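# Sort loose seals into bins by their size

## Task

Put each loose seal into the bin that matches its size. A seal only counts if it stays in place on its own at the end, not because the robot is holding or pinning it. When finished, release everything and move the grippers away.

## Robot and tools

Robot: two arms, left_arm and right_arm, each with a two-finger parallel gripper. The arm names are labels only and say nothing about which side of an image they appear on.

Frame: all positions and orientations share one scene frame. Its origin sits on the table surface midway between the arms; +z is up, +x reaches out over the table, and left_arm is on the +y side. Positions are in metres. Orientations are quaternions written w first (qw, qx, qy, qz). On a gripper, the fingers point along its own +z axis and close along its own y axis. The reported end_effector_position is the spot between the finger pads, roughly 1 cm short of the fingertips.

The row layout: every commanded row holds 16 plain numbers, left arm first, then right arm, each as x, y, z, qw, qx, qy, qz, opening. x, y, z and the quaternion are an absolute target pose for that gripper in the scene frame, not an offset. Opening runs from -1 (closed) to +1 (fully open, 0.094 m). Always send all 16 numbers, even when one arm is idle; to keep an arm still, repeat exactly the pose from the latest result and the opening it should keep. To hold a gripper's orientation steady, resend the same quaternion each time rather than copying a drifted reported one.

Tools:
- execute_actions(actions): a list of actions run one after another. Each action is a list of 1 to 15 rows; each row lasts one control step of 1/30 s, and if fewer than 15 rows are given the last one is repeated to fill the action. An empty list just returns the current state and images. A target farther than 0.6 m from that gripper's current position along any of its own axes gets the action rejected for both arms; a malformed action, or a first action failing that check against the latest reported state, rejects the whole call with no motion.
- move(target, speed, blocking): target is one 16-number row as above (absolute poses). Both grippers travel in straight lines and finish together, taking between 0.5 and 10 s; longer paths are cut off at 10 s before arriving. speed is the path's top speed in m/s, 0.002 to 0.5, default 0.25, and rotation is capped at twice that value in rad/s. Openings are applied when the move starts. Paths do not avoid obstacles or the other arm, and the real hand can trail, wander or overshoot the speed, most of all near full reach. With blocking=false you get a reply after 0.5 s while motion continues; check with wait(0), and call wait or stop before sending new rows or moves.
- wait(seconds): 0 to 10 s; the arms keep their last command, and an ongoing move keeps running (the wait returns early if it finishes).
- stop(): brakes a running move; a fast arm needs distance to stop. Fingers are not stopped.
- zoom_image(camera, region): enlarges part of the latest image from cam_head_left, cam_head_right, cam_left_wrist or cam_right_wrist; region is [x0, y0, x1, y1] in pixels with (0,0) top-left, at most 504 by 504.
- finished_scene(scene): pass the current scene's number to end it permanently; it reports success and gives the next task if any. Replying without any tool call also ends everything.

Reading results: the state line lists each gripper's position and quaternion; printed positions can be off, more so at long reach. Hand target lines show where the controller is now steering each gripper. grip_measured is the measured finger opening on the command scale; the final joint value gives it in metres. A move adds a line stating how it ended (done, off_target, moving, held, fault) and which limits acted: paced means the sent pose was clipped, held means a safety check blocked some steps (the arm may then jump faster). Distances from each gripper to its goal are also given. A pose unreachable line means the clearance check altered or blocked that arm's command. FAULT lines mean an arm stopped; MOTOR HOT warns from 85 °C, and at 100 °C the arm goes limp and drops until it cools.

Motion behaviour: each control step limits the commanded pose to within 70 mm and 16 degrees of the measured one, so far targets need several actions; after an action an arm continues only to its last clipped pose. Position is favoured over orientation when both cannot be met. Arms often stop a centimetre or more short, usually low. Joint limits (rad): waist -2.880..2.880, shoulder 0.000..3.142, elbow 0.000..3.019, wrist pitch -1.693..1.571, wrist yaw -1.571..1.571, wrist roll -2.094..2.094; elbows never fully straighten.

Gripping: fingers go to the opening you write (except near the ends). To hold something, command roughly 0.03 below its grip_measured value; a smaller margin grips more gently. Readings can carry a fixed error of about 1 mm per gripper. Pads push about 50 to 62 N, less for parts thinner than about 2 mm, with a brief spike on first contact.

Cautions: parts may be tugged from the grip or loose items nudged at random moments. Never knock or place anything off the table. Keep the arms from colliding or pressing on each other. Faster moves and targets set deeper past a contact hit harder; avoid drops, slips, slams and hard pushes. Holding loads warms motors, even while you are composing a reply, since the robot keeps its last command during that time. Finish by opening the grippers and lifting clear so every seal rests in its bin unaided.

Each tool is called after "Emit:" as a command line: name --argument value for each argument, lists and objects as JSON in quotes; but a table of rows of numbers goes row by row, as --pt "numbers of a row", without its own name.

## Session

Emit:
execute_actions --actions '[]'

Scene clock: 0.00 s.
left_arm: end_effector_position=(+0.1412, +0.0524, +0.2758) grip_measured=+1.000 end_effector_quat_wxyz=(+0.152, +0.962, +0.023, +0.227) | right_arm: end_effector_position=(+0.6285, -0.5281, +0.1449) grip_measured=+1.000 end_effector_quat_wxyz=(+0.239, +0.320, +0.705, +0.585)
Joint positions: left_arm=[-1.294  0.905  0.952 -1.154 -0.314  1.977  0.094] | right_arm=[-0.555  1.937  1.264  0.066 -1.212  1.033  0.094]
Joint velocities: left_arm=[-0.005  0.005 -0.002 -0.007 -0.037 -0.022  0.   ] | right_arm=[-0.024 -0.005 -0.002 -0.012  0.037 -0.022  0.   ]
Motor temperatures (°C, as the motors report them): left_arm=[26 27 27 24 23 23] | right_arm=[24 24 24 27 26 24]
Hand target (left_arm): +0.144, +0.046, +0.293; +0.169, +0.957, +0.026, +0.234
Hand target (right_arm): +0.635, -0.532, +0.155; +0.249, +0.312, +0.706, +0.584

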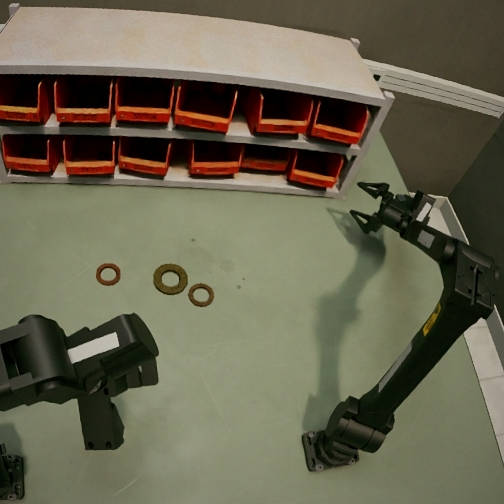

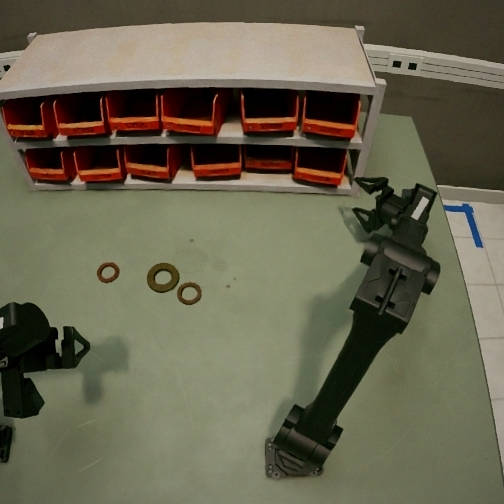

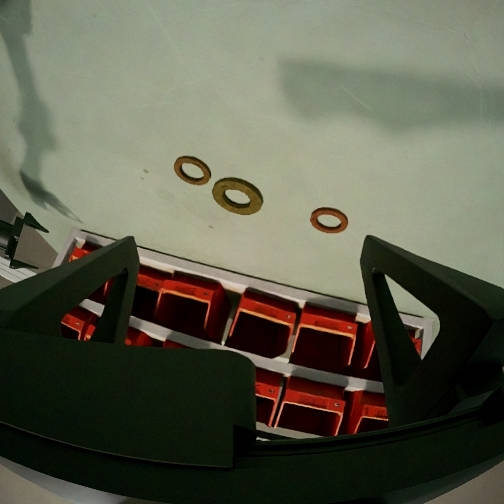

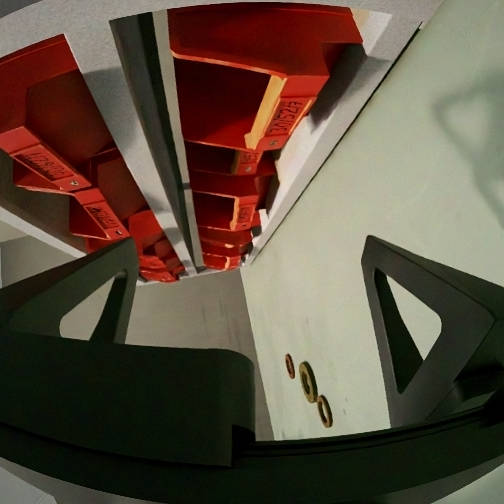

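Emit:
move --target '[0.22,0.12,0.25,0,0.6,0.8,0,1,0.45,-0.27,0.22,0.707,0,0.707,0,1]' --speed 0.45

Emit:
move --target '[0.47,0.2,0.25,0.707,0,0.707,0,1,0.435,-0.09,0.085,0.423,0,0.906,0,1]' --speed 0.45

Scene clock: 3.83 s.
left_arm: end_effector_position=(+0.2095, +0.1305, +0.2257) grip_measured=+1.000 end_effector_quat_wxyz=(-0.020, +0.610, +0.792, +0.009) | right_arm: end_effector_position=(+0.4555, -0.2611, +0.2214) grip_measured=+1.000 end_effector_quat_wxyz=(+0.703, +0.002, +0.711, +0.007)
Joint positions: left_arm=[-0.825  1.197  1.101 -1.515 -0.015  0.589  0.094] | right_arm=[0.286 1.266 0.412 0.843 0.319 0.016 0.094]
Joint velocities: left_arm=[-0.005 -0.005  0.002 -0.002 -0.037 -0.022  0.   ] | right_arm=[-0.015 -0.015 -0.002  0.007  0.066 -0.007  0.   ]
Motor temperatures (°C, as the motors report them): left_arm=[26 27 28 24 23 23] | right_arm=[24 24 24 27 26 24]
Hand target (left_arm): +0.223, +0.120, +0.247; +0.001, +0.602, +0.798, +0.006
Hand target (right_arm): +0.455, -0.262, +0.224; +0.709, +0.001, +0.706, +0.004
Off the commanded pose (left_arm): 0.028 m, 3 deg.
Off the commanded pose (right_arm): 0.011 m, 1 deg.
move: off_target (left_arm, right_arm)

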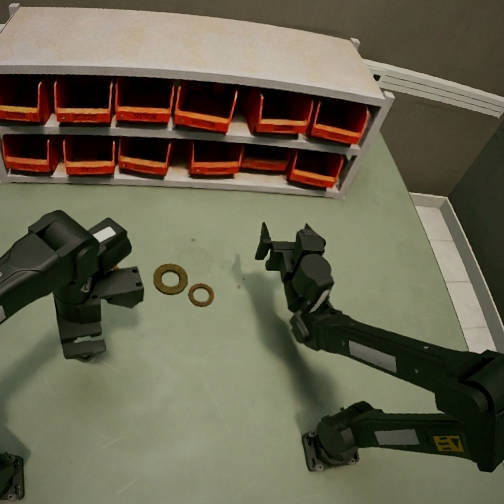

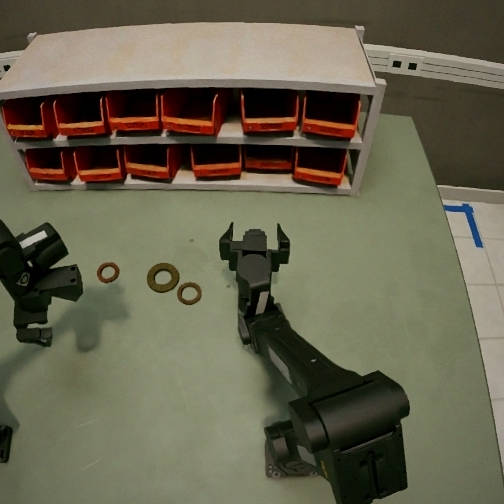

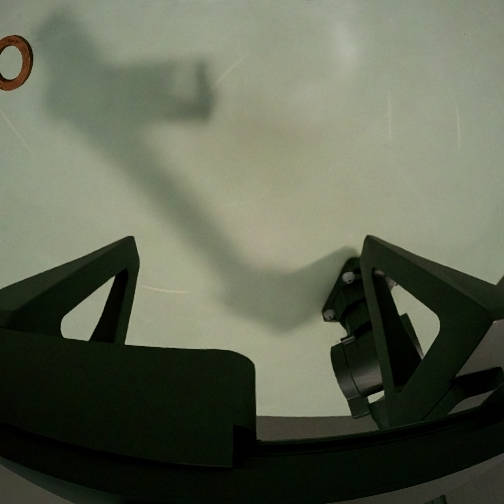

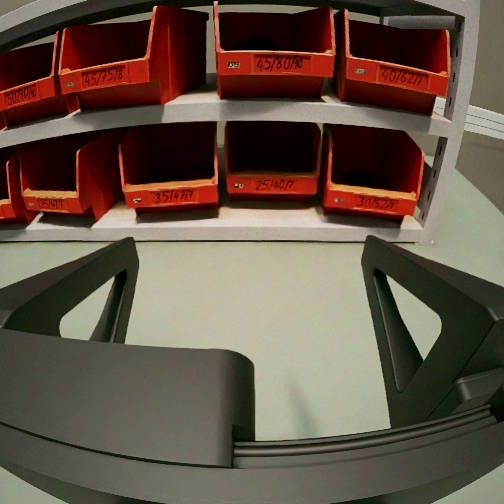

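Scene clock: 6.63 s.
left_arm: end_effector_position=(+0.4652, +0.1956, +0.2468) grip_measured=+1.000 end_effector_quat_wxyz=(+0.696, +0.010, +0.718, +0.013) | right_arm: end_effector_position=(+0.4242, -0.1018, +0.0707) grip_measured=+1.000 end_effector_quat_wxyz=(+0.412, +0.002, +0.911, -0.010)
Joint positions: left_arm=[-0.52   1.335  0.587  0.715 -0.423  0.018  0.094] | right_arm=[ 0.683  1.532  0.744 -0.088  0.537  0.529  0.094]
Joint velocities: left_arm=[ 0.005 -0.005 -0.017  0.022 -0.037  0.037  0.   ] | right_arm=[-0.005 -0.005 -0.002  0.002 -0.022 -0.007  0.   ]
Motor temperatures (°C, as the motors report them): left_arm=[26 27 28 24 23 23] | right_arm=[24 24 25 27 26 24]
Hand target (left_arm): +0.469, +0.199, +0.255; +0.706, -0.004, +0.708, +0.007
Hand target (right_arm): +0.436, -0.087, +0.082; +0.419, +0.006, +0.908, +0.001
Off the commanded pose (left_arm): 0.007 m, 3 deg.
Off the commanded pose (right_arm): 0.021 m, 2 deg.
move: off_target (left_arm, right_arm)

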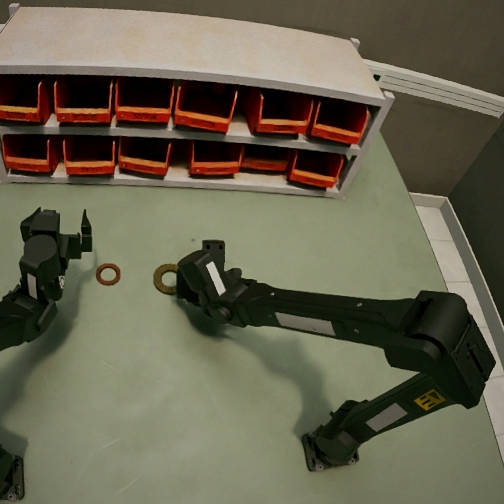

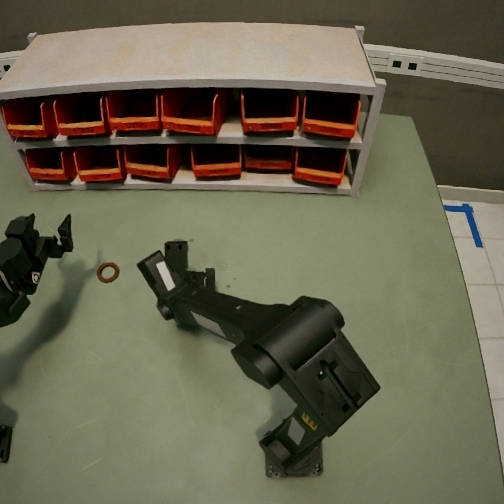

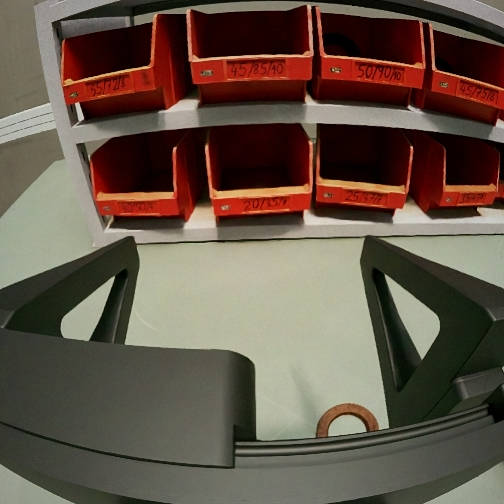

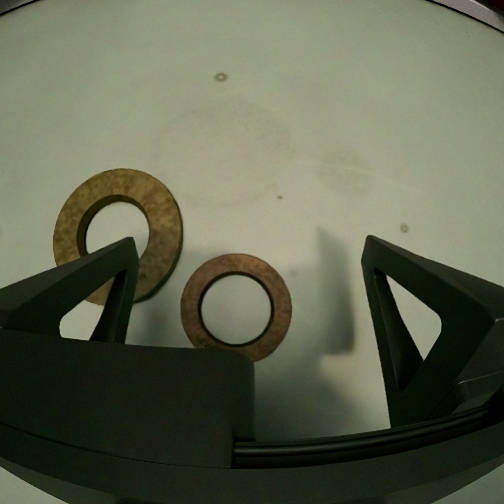

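Emit:
move --target '[0.45,0.17,0.15,0.423,0,0.906,0,-0.15,0.411,-0.094,0.035,0.423,0,0.906,0,0.62]' --speed 0.3

Emit:
zoom_image --camera "cam_right_wrist" --region '[0, 80, 350, 350]'

Scene clock: 9.97 s.
left_arm: end_effector_position=(+0.4342, +0.1824, +0.1295) grip_measured=-0.148 end_effector_quat_wxyz=(+0.410, +0.010, +0.912, +0.013) | right_arm: end_effector_position=(+0.4123, -0.0967, +0.0396) grip_measured=+0.621 end_effector_quat_wxyz=(+0.422, -0.001, +0.907, -0.002)
Joint positions: left_arm=[-0.544  1.351  0.739 -0.168 -0.342 -0.277  0.04 ] | right_arm=[0.712 1.596 0.688 0.05  0.552 0.541 0.076]
Joint velocities: left_arm=[-0.024  0.005  0.002  0.002 -0.11   0.051  0.001] | right_arm=[ 0.005  0.005 -0.017 -0.012 -0.051  0.022 -0.001]
Motor temperatures (°C, as the motors report them): left_arm=[26 27 28 24 23 23] | right_arm=[24 24 25 27 26 24]
Hand target (left_arm): +0.451, +0.169, +0.150; +0.425, +0.004, +0.905, +0.000
Hand target (right_arm): +0.411, -0.094, +0.035; +0.423, -0.000, +0.906, +0.000
Off the commanded pose (left_arm): 0.029 m, 2 deg.
Off the commanded pose (right_arm): 0.006 m, 0 deg.
move: off_target (left_arm)

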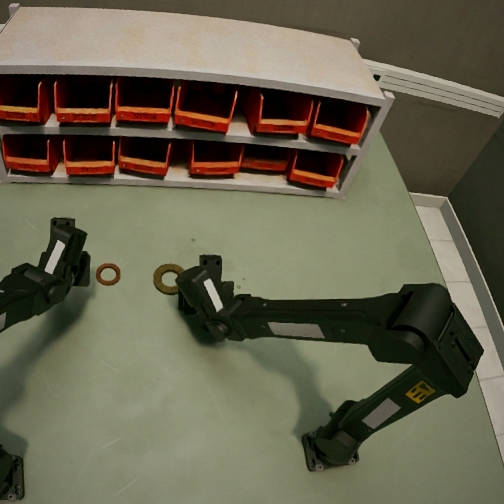

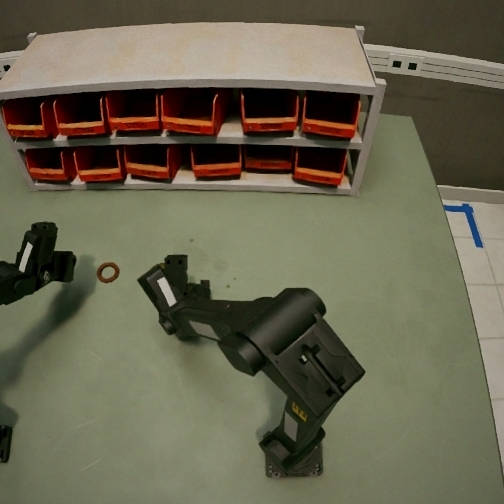

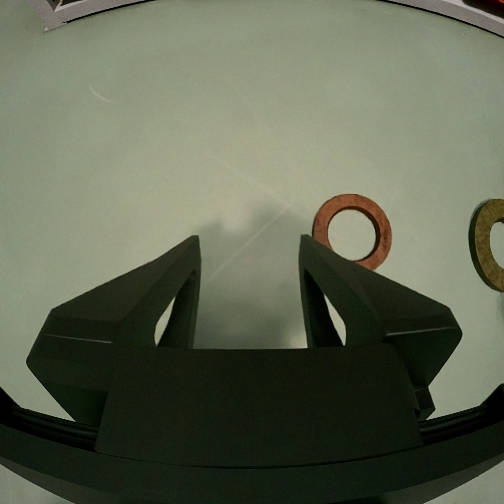

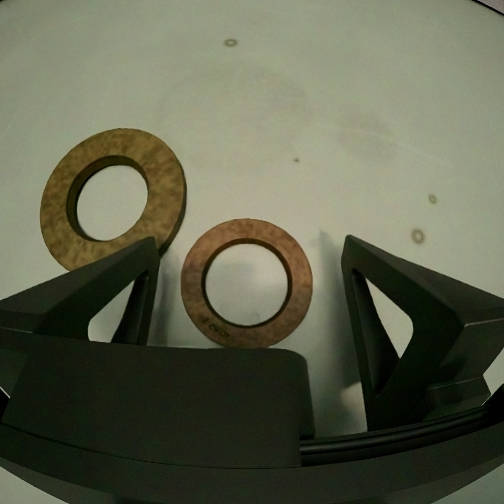

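Region (0, 80, 350, 350) of cam_right_wrist's 504x504 image, scaled by 1.440, with more detail than that image has; it fills the top 389 rows of this view, and the rest is white.

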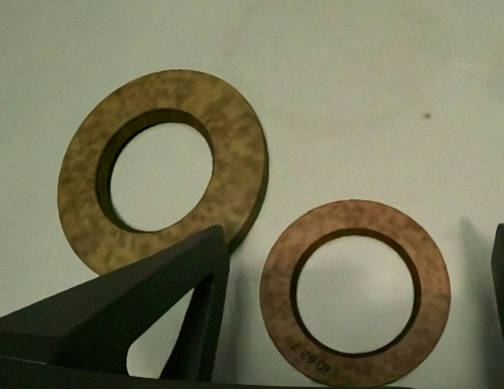

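Emit:
execute_actions --actions '[[[0.45,0.17,0.15,0.423,0,0.906,0,-0.15,0.405,-0.096,0.022,0.423,0,0.906,0,0.52]],[[0.45,0.17,0.15,0.423,0,0.906,0,-0.15,0.405,-0.096,0.012,0.423,0,0.906,0,0.52]],[[0.45,0.17,0.15,0.423,0,0.906,0,-0.15,0.405,-0.096,0.004,0.423,0,0.906,0,0.52]],[[0.45,0.17,0.15,0.423,0,0.906,0,-0.15,0.405,-0.096,0.004,0.423,0,0.906,0,0.255]]]'

Scene clock: 13.03 s.
left_arm: end_effector_position=(+0.4331, +0.1829, +0.1283) grip_measured=-0.148 end_effector_quat_wxyz=(+0.408, +0.005, +0.913, +0.012) | right_arm: end_effector_position=(+0.4091, -0.0962, +0.0145) grip_measured=+0.280 end_effector_quat_wxyz=(+0.428, +0.003, +0.904, +0.003)
Joint positions: left_arm=[-0.544  1.351  0.739 -0.176 -0.342 -0.289  0.04 ] | right_arm=[0.719 1.664 0.66  0.159 0.559 0.549 0.06 ]
Joint velocities: left_arm=[ 0.005 -0.015 -0.017  0.007 -0.051 -0.022 -0.001] | right_arm=[-0.015 -0.015  0.007  0.002  0.022 -0.081 -0.001]
Motor temperatures (°C, as the motors report them): left_arm=[26 27 29 24 23 23] | right_arm=[24 24 25 27 26 24]
Hand target (left_arm): +0.448, +0.170, +0.151; +0.423, -0.000, +0.906, -0.000
Hand target (right_arm): +0.405, -0.096, +0.004; +0.423, +0.000, +0.906, +0.000
Off the commanded pose (left_arm): 0.030 m, 2 deg.
Off the commanded pose (right_arm): 0.011 m, 1 deg.

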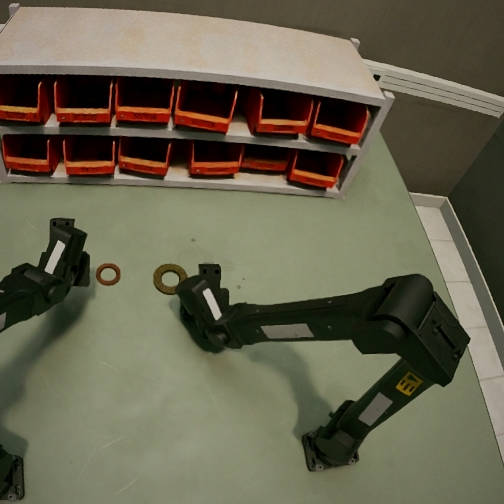

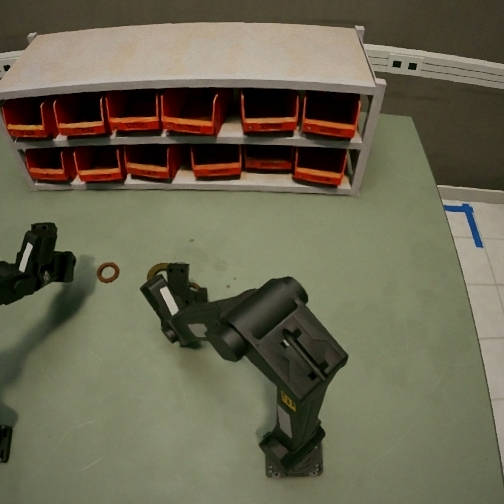

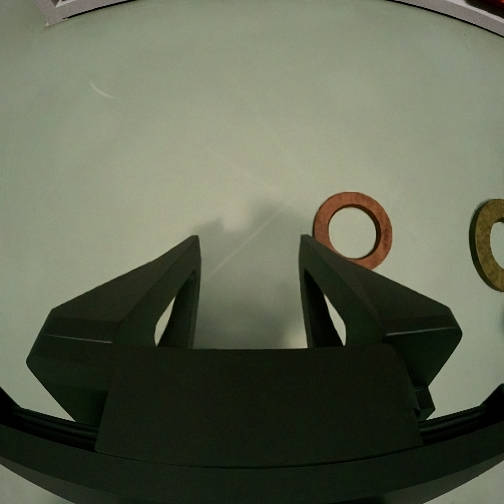

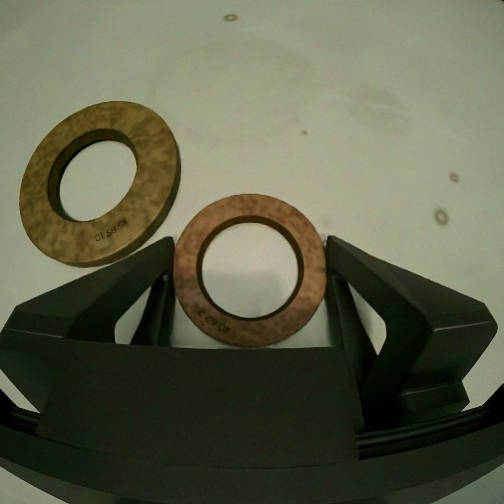

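Emit:
zoom_image --camera "cam_right_wrist" --region '[70, 190, 170, 270]'

Emit:
move --target '[0.45,0.17,0.15,0.423,0,0.906,0,-0.15,0.43,-0.18,0.12,0.423,0,0.906,0,0.245]' --speed 0.2

Emit:
move --target '[0.47,-0.10,0.10,0.423,0,0.906,0,-0.15,0.70,-0.445,0.372,0.68,0,0.733,0,0.245]' --speed 0.25

Region (70, 190, 170, 270) of cam_right_wrist's 504x504 image, scaled by 5.040, with more detail than that image has; it fills the top 403 rows of this view, and the rest is white.

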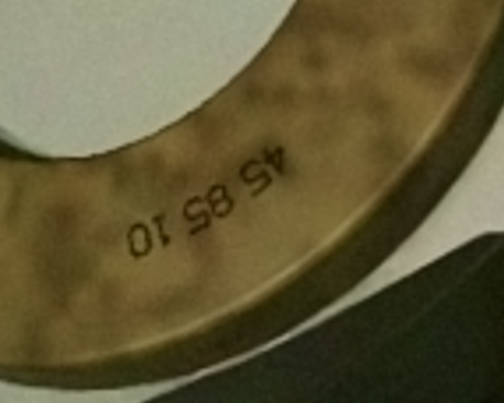

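Scene clock: 15.63 s.
left_arm: end_effector_position=(+0.4331, +0.1829, +0.1283) grip_measured=-0.148 end_effector_quat_wxyz=(+0.408, +0.005, +0.913, +0.012) | right_arm: end_effector_position=(+0.4244, -0.1855, +0.1143) grip_measured=+0.280 end_effector_quat_wxyz=(+0.421, +0.003, +0.907, -0.003)
Joint positions: left_arm=[-0.544  1.351  0.739 -0.176 -0.342 -0.289  0.04 ] | right_arm=[ 0.496  1.302  0.636 -0.114  0.408  0.372  0.06 ]
Joint velocities: left_arm=[-0.005 -0.005  0.007  0.002 -0.007  0.007 -0.002] | right_arm=[-0.005 -0.005  0.017 -0.007  0.007  0.007  0.   ]
Motor temperatures (°C, as the motors report them): left_arm=[26 27 29 24 23 23] | right_arm=[24 24 25 27 26 24]
Hand target (left_arm): +0.448, +0.170, +0.151; +0.423, -0.000, +0.906, -0.000
Hand target (right_arm): +0.430, -0.182, +0.123; +0.425, -0.000, +0.905, -0.001
Off the commanded pose (left_arm): 0.030 m, 2 deg.
Off the commanded pose (right_arm): 0.010 m, 1 deg.
move: off_target (left_arm)

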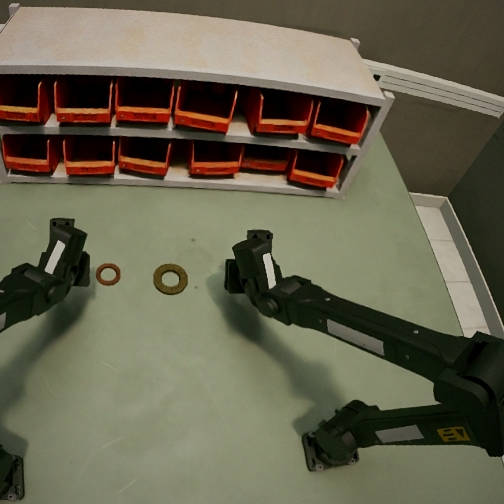

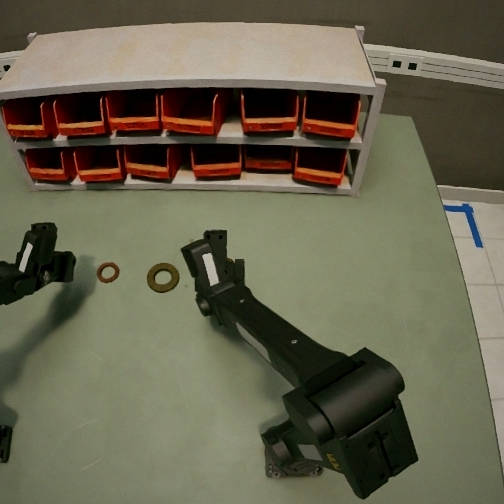

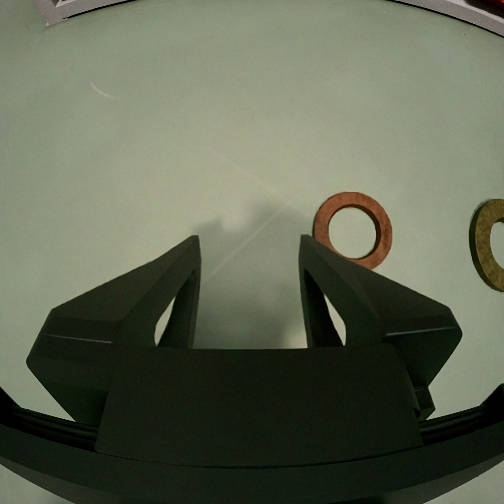

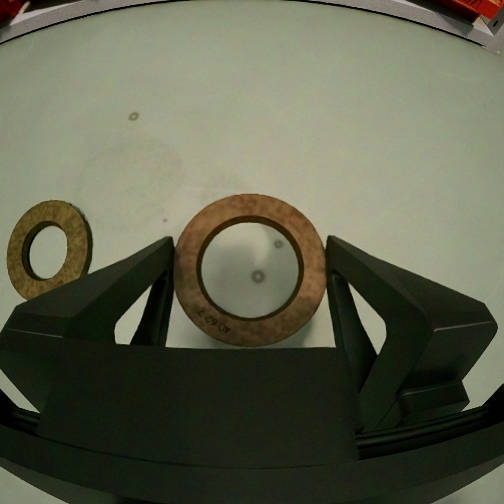

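Scene clock: 17.87 s.
left_arm: end_effector_position=(+0.4509, -0.0869, +0.0848) grip_measured=-0.148 end_effector_quat_wxyz=(+0.411, +0.011, +0.912, +0.008) | right_arm: end_effector_position=(+0.6811, -0.4528, +0.3442) grip_measured=+0.280 end_effector_quat_wxyz=(+0.661, -0.001, +0.750, +0.002)
Joint positions: left_arm=[-0.983  1.859  1.26  -0.352 -0.621 -0.653  0.04 ] | right_arm=[-0.226  1.564  1.205  0.23  -0.187 -0.022  0.06 ]
Joint velocities: left_arm=[-0.015 -0.005 -0.017 -0.017  0.007 -0.125  0.   ] | right_arm=[-0.005 -0.005 -0.007  0.002 -0.081  0.007  0.001]
Motor temperatures (°C, as the motors report them): left_arm=[26 27 30 24 23 23] | right_arm=[24 25 25 27 26 24]
Hand target (left_arm): +0.463, -0.102, +0.101; +0.421, -0.002, +0.907, -0.005
Hand target (right_arm): +0.694, -0.453, +0.372; +0.682, -0.007, +0.731, -0.001
Off the commanded pose (left_arm): 0.028 m, 2 deg.
Off the commanded pose (right_arm): 0.034 m, 3 deg.
move: off_target (left_arm, right_arm)

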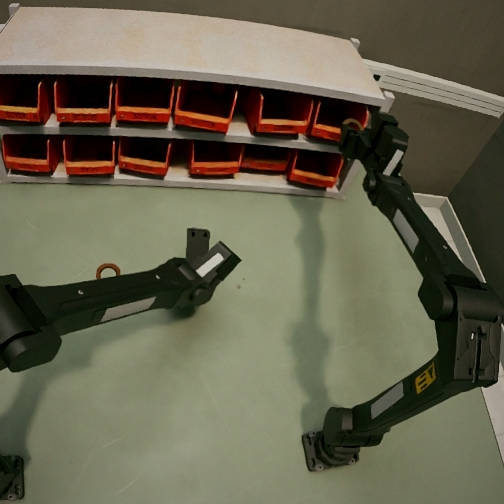

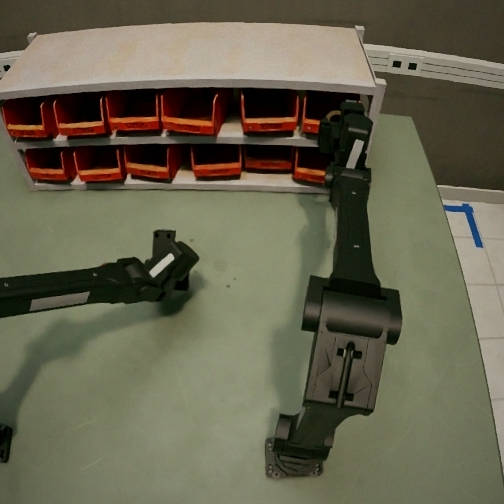

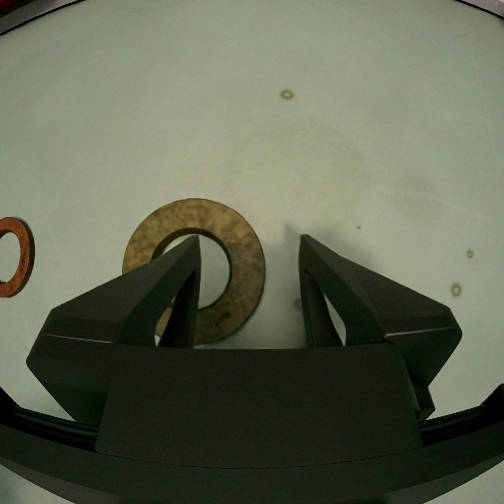

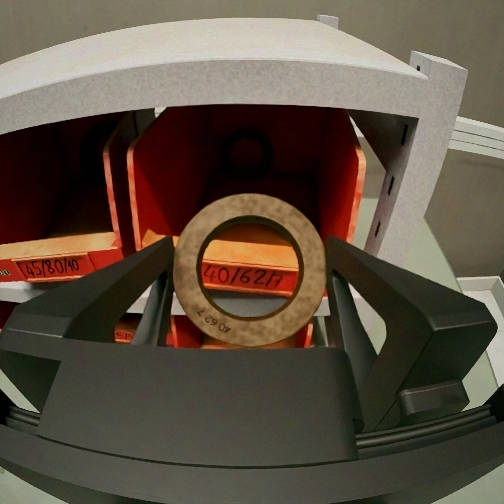

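Emit:
move --target '[0.464,-0.09,0.048,0.423,0,0.906,0,-0.15,0.808,-0.447,0.364,0.68,0,0.733,0,0.245]' --speed 0.08

Scene clock: 20.70 s.
left_arm: end_effector_position=(+0.4594, -0.0950, +0.0577) grip_measured=-0.148 end_effector_quat_wxyz=(+0.422, +0.003, +0.907, -0.004) | right_arm: end_effector_position=(+0.7925, -0.4512, +0.3413) grip_measured=+0.280 end_effector_quat_wxyz=(+0.668, -0.000, +0.744, -0.002)
Joint positions: left_arm=[-0.981  1.92   1.254 -0.249 -0.623 -0.655  0.04 ] | right_arm=[-0.189  1.84   1.549  0.181 -0.145 -0.019  0.06 ]
Joint velocities: left_arm=[ 0.005 -0.015  0.002  0.022 -0.007 -0.037  0.001] | right_arm=[-0.005 -0.005 -0.007  0.002  0.007 -0.037  0.   ]
Motor temperatures (°C, as the motors report them): left_arm=[26 28 30 24 23 23] | right_arm=[24 25 26 27 26 24]
Hand target (left_arm): +0.464, -0.090, +0.048; +0.423, -0.000, +0.906, +0.000
Hand target (right_arm): +0.805, -0.448, +0.362; +0.680, -0.000, +0.733, +0.000
Off the commanded pose (left_arm): 0.012 m, 1 deg.
Off the commanded pose (right_arm): 0.028 m, 2 deg.
move: off_target (left_arm, right_arm)

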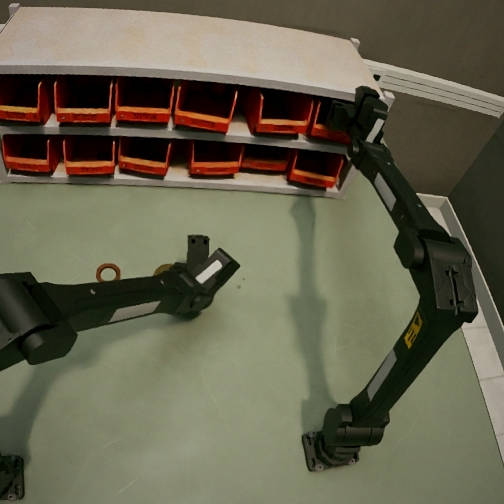

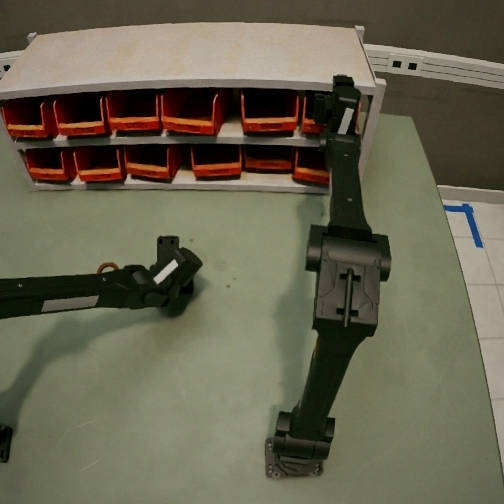

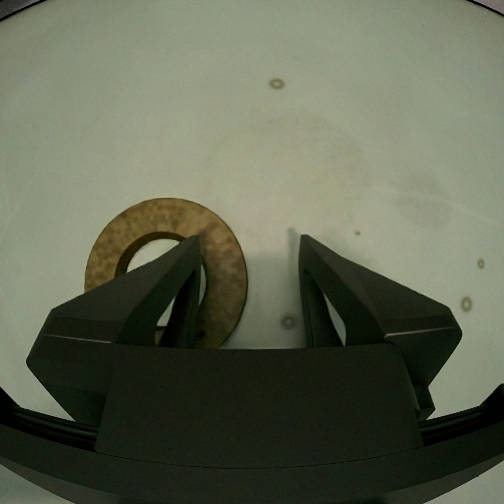

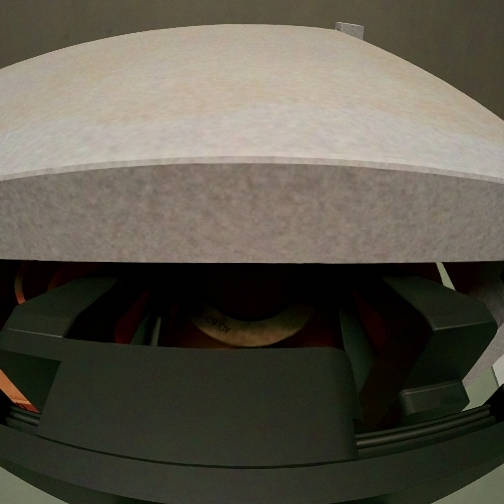

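Emit:
execute_actions --actions '[[[0.46,-0.079,0.044,0.423,0,0.906,0,-0.15,0.813,-0.447,0.347,0.68,0,0.733,0,0.245]],[[0.46,-0.079,0.032,0.423,0,0.906,0,-0.15,0.813,-0.447,0.347,0.68,0,0.733,0,0.4]],[[0.46,-0.079,0.022,0.423,0,0.906,0,-0.15,0.76,-0.447,0.347,0.68,0,0.733,0,0.4]],[[0.46,-0.079,0.012,0.423,0,0.906,0,-0.15,0.70,-0.447,0.35,0.68,0,0.733,0,0.4]]]'

Scene clock: 23.80 s.
left_arm: end_effector_position=(+0.4589, -0.0837, +0.0288) grip_measured=-0.148 end_effector_quat_wxyz=(+0.427, -0.005, +0.904, -0.007) | right_arm: end_effector_position=(+0.6981, -0.4421, +0.3378) grip_measured=+0.399 end_effector_quat_wxyz=(+0.669, -0.001, +0.743, +0.001)
Joint positions: left_arm=[-0.971  1.952  1.2   -0.146 -0.624 -0.654  0.04 ] | right_arm=[-0.2    1.61   1.229  0.274 -0.162 -0.018  0.066]
Joint velocities: left_arm=[-0.005 -0.024 -0.022 -0.002 -0.051 -0.022  0.   ] | right_arm=[-0.005 -0.015 -0.017  0.002 -0.037 -0.051  0.   ]
Motor temperatures (°C, as the motors report them): left_arm=[26 28 29 24 23 23] | right_arm=[24 25 27 27 26 24]
Hand target (left_arm): +0.460, -0.079, +0.012; +0.423, -0.000, +0.906, -0.000
Hand target (right_arm): +0.700, -0.446, +0.351; +0.680, -0.000, +0.733, -0.000
Off the commanded pose (left_arm): 0.018 m, 1 deg.
Off the commanded pose (right_arm): 0.013 m, 2 deg.

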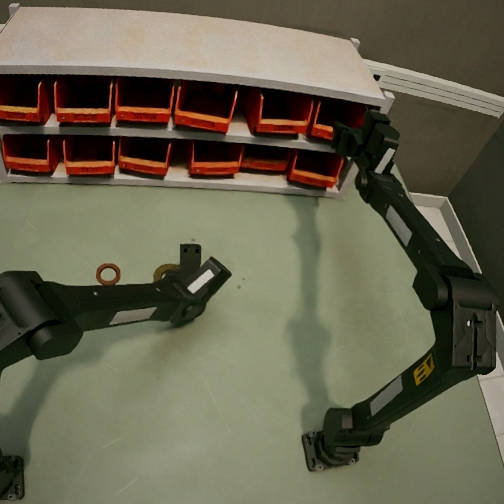

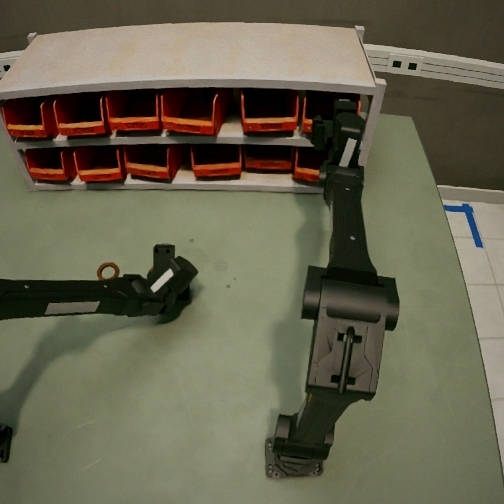

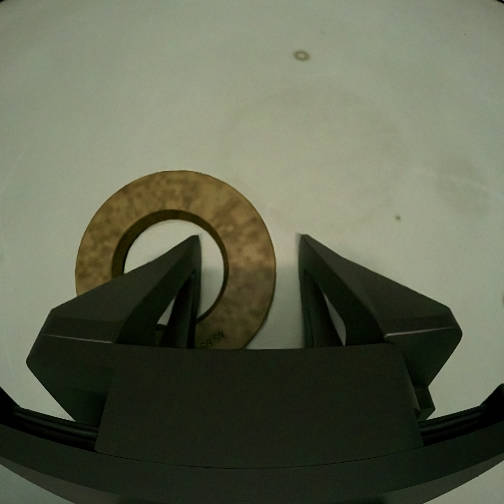

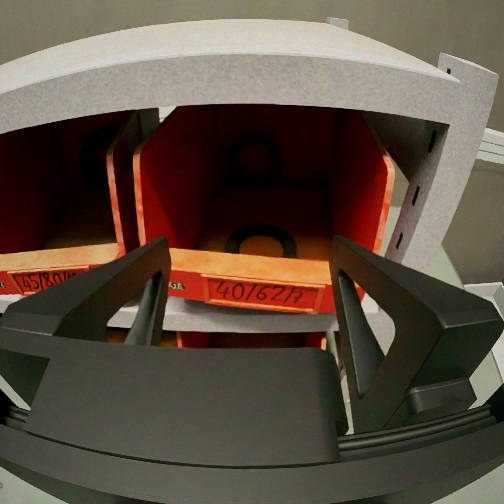

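Emit:
move --target '[0.46,-0.079,0.014,0.423,0,0.906,0,-0.64,0.60,-0.42,0.30,0.6,0,0.8,0,0.62]'

Emit:
move --target '[0.47,-0.07,0.10,0.423,0,0.906,0,-0.64,0.52,-0.38,0.22,0.5,0,0.866,0,0.62]' --speed 0.2

Scene clock: 25.73 s.
left_arm: end_effector_position=(+0.4600, -0.0820, +0.0294) grip_measured=-0.589 end_effector_quat_wxyz=(+0.429, -0.003, +0.903, -0.003) | right_arm: end_effector_position=(+0.6005, -0.4218, +0.3034) grip_measured=+0.619 end_effector_quat_wxyz=(+0.604, +0.005, +0.797, +0.002)
Joint positions: left_arm=[-0.969  1.952  1.2   -0.146 -0.631 -0.647  0.019] | right_arm=[-0.185  1.373  0.983  0.113 -0.135 -0.029  0.076]
Joint velocities: left_arm=[ 0.005 -0.005  0.007 -0.002  0.007 -0.022  0.   ] | right_arm=[-0.005 -0.015  0.002 -0.002 -0.022  0.051  0.001]
Motor temperatures (°C, as the motors report them): left_arm=[26 28 29 24 23 23] | right_arm=[24 25 27 27 26 24]
Hand target (left_arm): +0.460, -0.079, +0.014; +0.423, +0.000, +0.906, +0.000
Hand target (right_arm): +0.601, -0.419, +0.301; +0.600, +0.001, +0.800, +0.000
Off the commanded pose (left_arm): 0.016 m, 1 deg.
Off the commanded pose (right_arm): 0.004 m, 1 deg.
move: off_target (left_arm)

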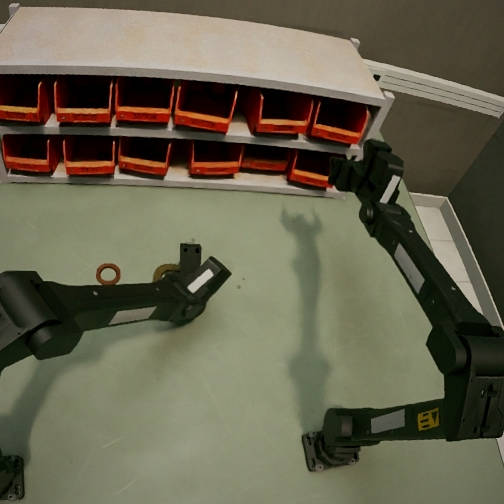

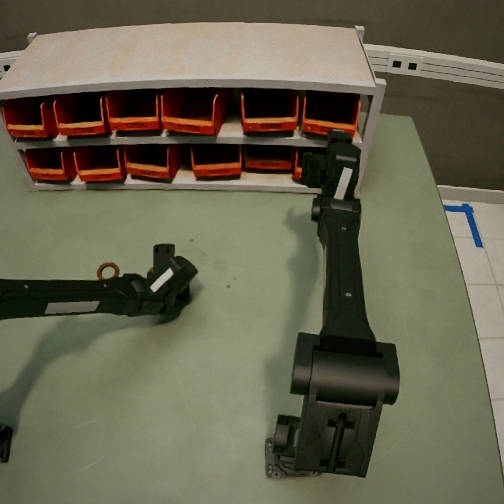

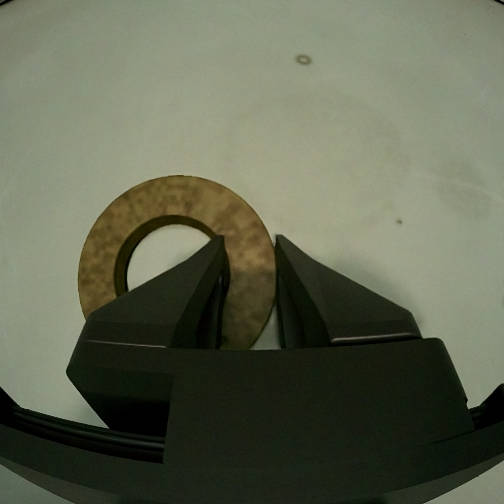

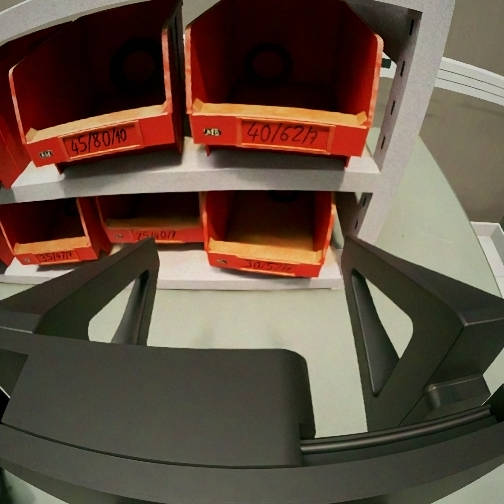

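Scene clock: 26.80 s.
left_arm: end_effector_position=(+0.4558, -0.0599, +0.0655) grip_measured=-0.594 end_effector_quat_wxyz=(+0.405, +0.006, +0.914, +0.017) | right_arm: end_effector_position=(+0.5225, -0.3803, +0.2144) grip_measured=+0.619 end_effector_quat_wxyz=(+0.497, +0.001, +0.868, -0.000)
Joint positions: left_arm=[-0.946  1.857  1.2   -0.3   -0.608 -0.633  0.019] | right_arm=[-0.1    1.256  0.787 -0.061 -0.049 -0.029  0.076]
Joint velocities: left_arm=[ 0.005  0.005 -0.002 -0.007 -0.081  0.081 -0.   ] | right_arm=[ 0.015 -0.005  0.002  0.007  0.007  0.022 -0.   ]
Motor temperatures (°C, as the motors report them): left_arm=[26 28 29 24 23 23] | right_arm=[24 25 27 27 26 24]
Hand target (left_arm): +0.469, -0.068, +0.101; +0.424, +0.000, +0.906, +0.001
Hand target (right_arm): +0.521, -0.378, +0.221; +0.500, +0.002, +0.866, +0.000
Off the commanded pose (left_arm): 0.039 m, 3 deg.
Off the commanded pose (right_arm): 0.006 m, 0 deg.
move: off_target (left_arm)

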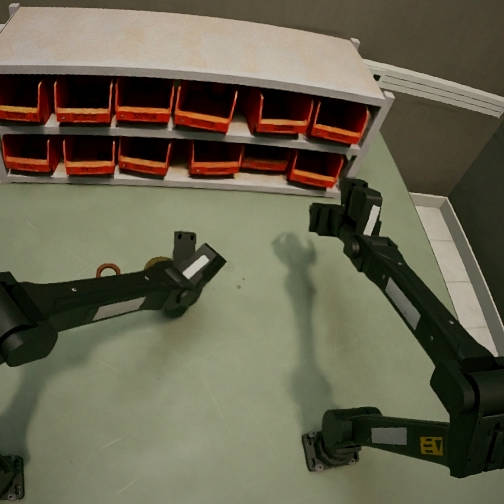

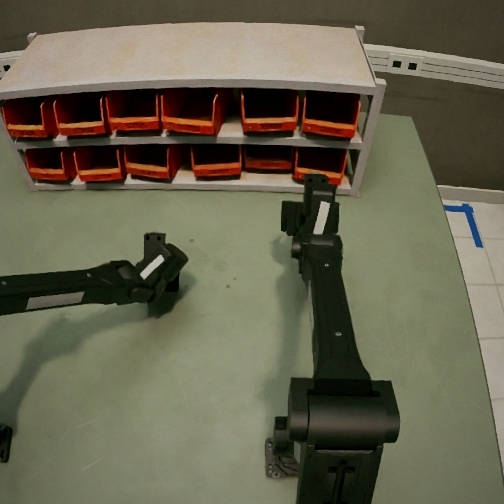

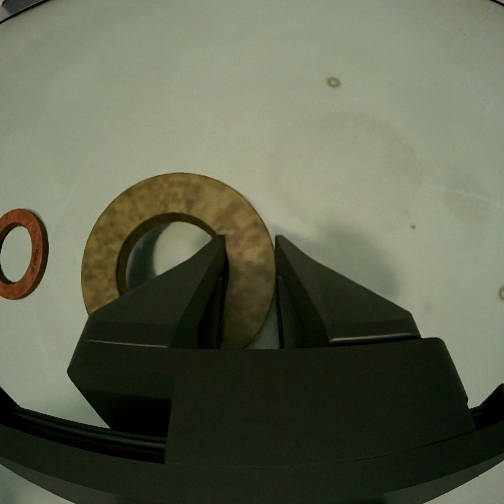

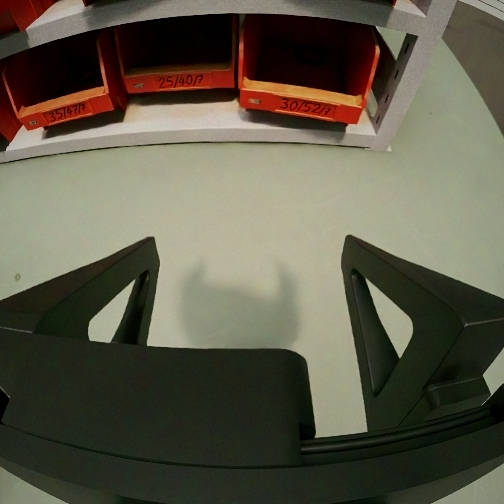

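Emit:
move --target '[0.70,0.16,0.39,0.67,0.127,0.722,-0.118,-0.64,0.47,-0.02,0.09,0.423,0,0.906,0,0.62]'

Scene clock: 30.43 s.
left_arm: end_effector_position=(+0.6868, +0.1624, +0.3638) grip_measured=-0.594 end_effector_quat_wxyz=(+0.653, +0.124, +0.738, -0.116) | right_arm: end_effector_position=(+0.4572, -0.0245, +0.0719) grip_measured=+0.619 end_effector_quat_wxyz=(+0.409, -0.007, +0.913, -0.005)
Joint positions: left_arm=[-0.312  1.672  1.389  0.163  0.131  0.007  0.019] | right_arm=[ 0.755  1.695  0.971 -0.185  0.566  0.582  0.076]
Joint velocities: left_arm=[-0.005 -0.005 -0.002 -0.007  0.066 -0.037  0.   ] | right_arm=[-0.005 -0.005  0.017 -0.017 -0.095  0.066  0.001]
Motor temperatures (°C, as the motors report them): left_arm=[26 28 30 25 23 23] | right_arm=[24 25 27 27 26 24]
Hand target (left_arm): +0.696, +0.163, +0.394; +0.671, +0.128, +0.721, -0.111
Hand target (right_arm): +0.471, -0.014, +0.086; +0.419, +0.004, +0.908, +0.003
Off the commanded pose (left_arm): 0.029 m, 3 deg.
Off the commanded pose (right_arm): 0.023 m, 2 deg.
move: off_target (left_arm, right_arm); limits=paced

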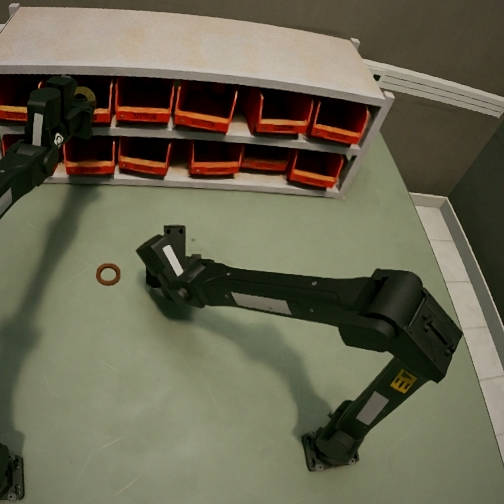

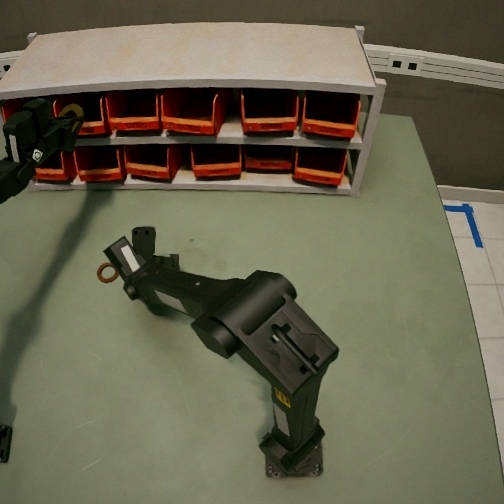

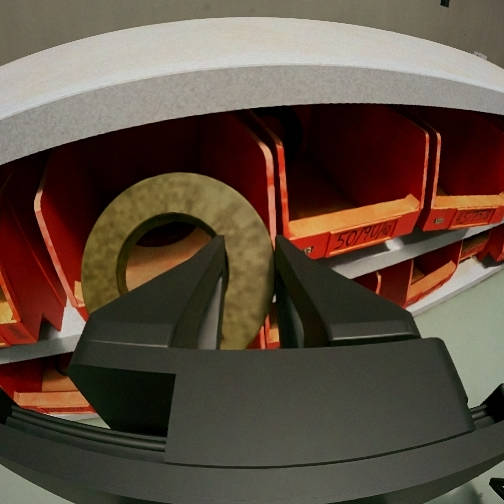

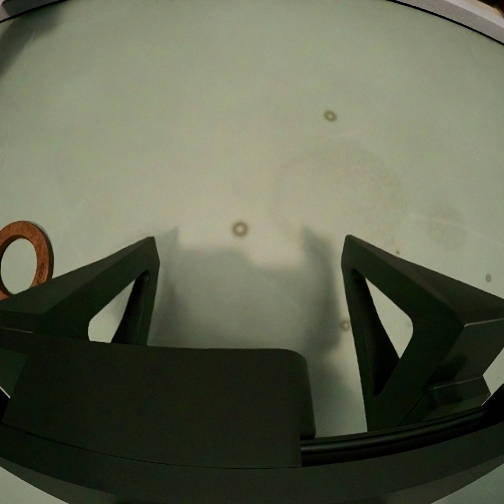

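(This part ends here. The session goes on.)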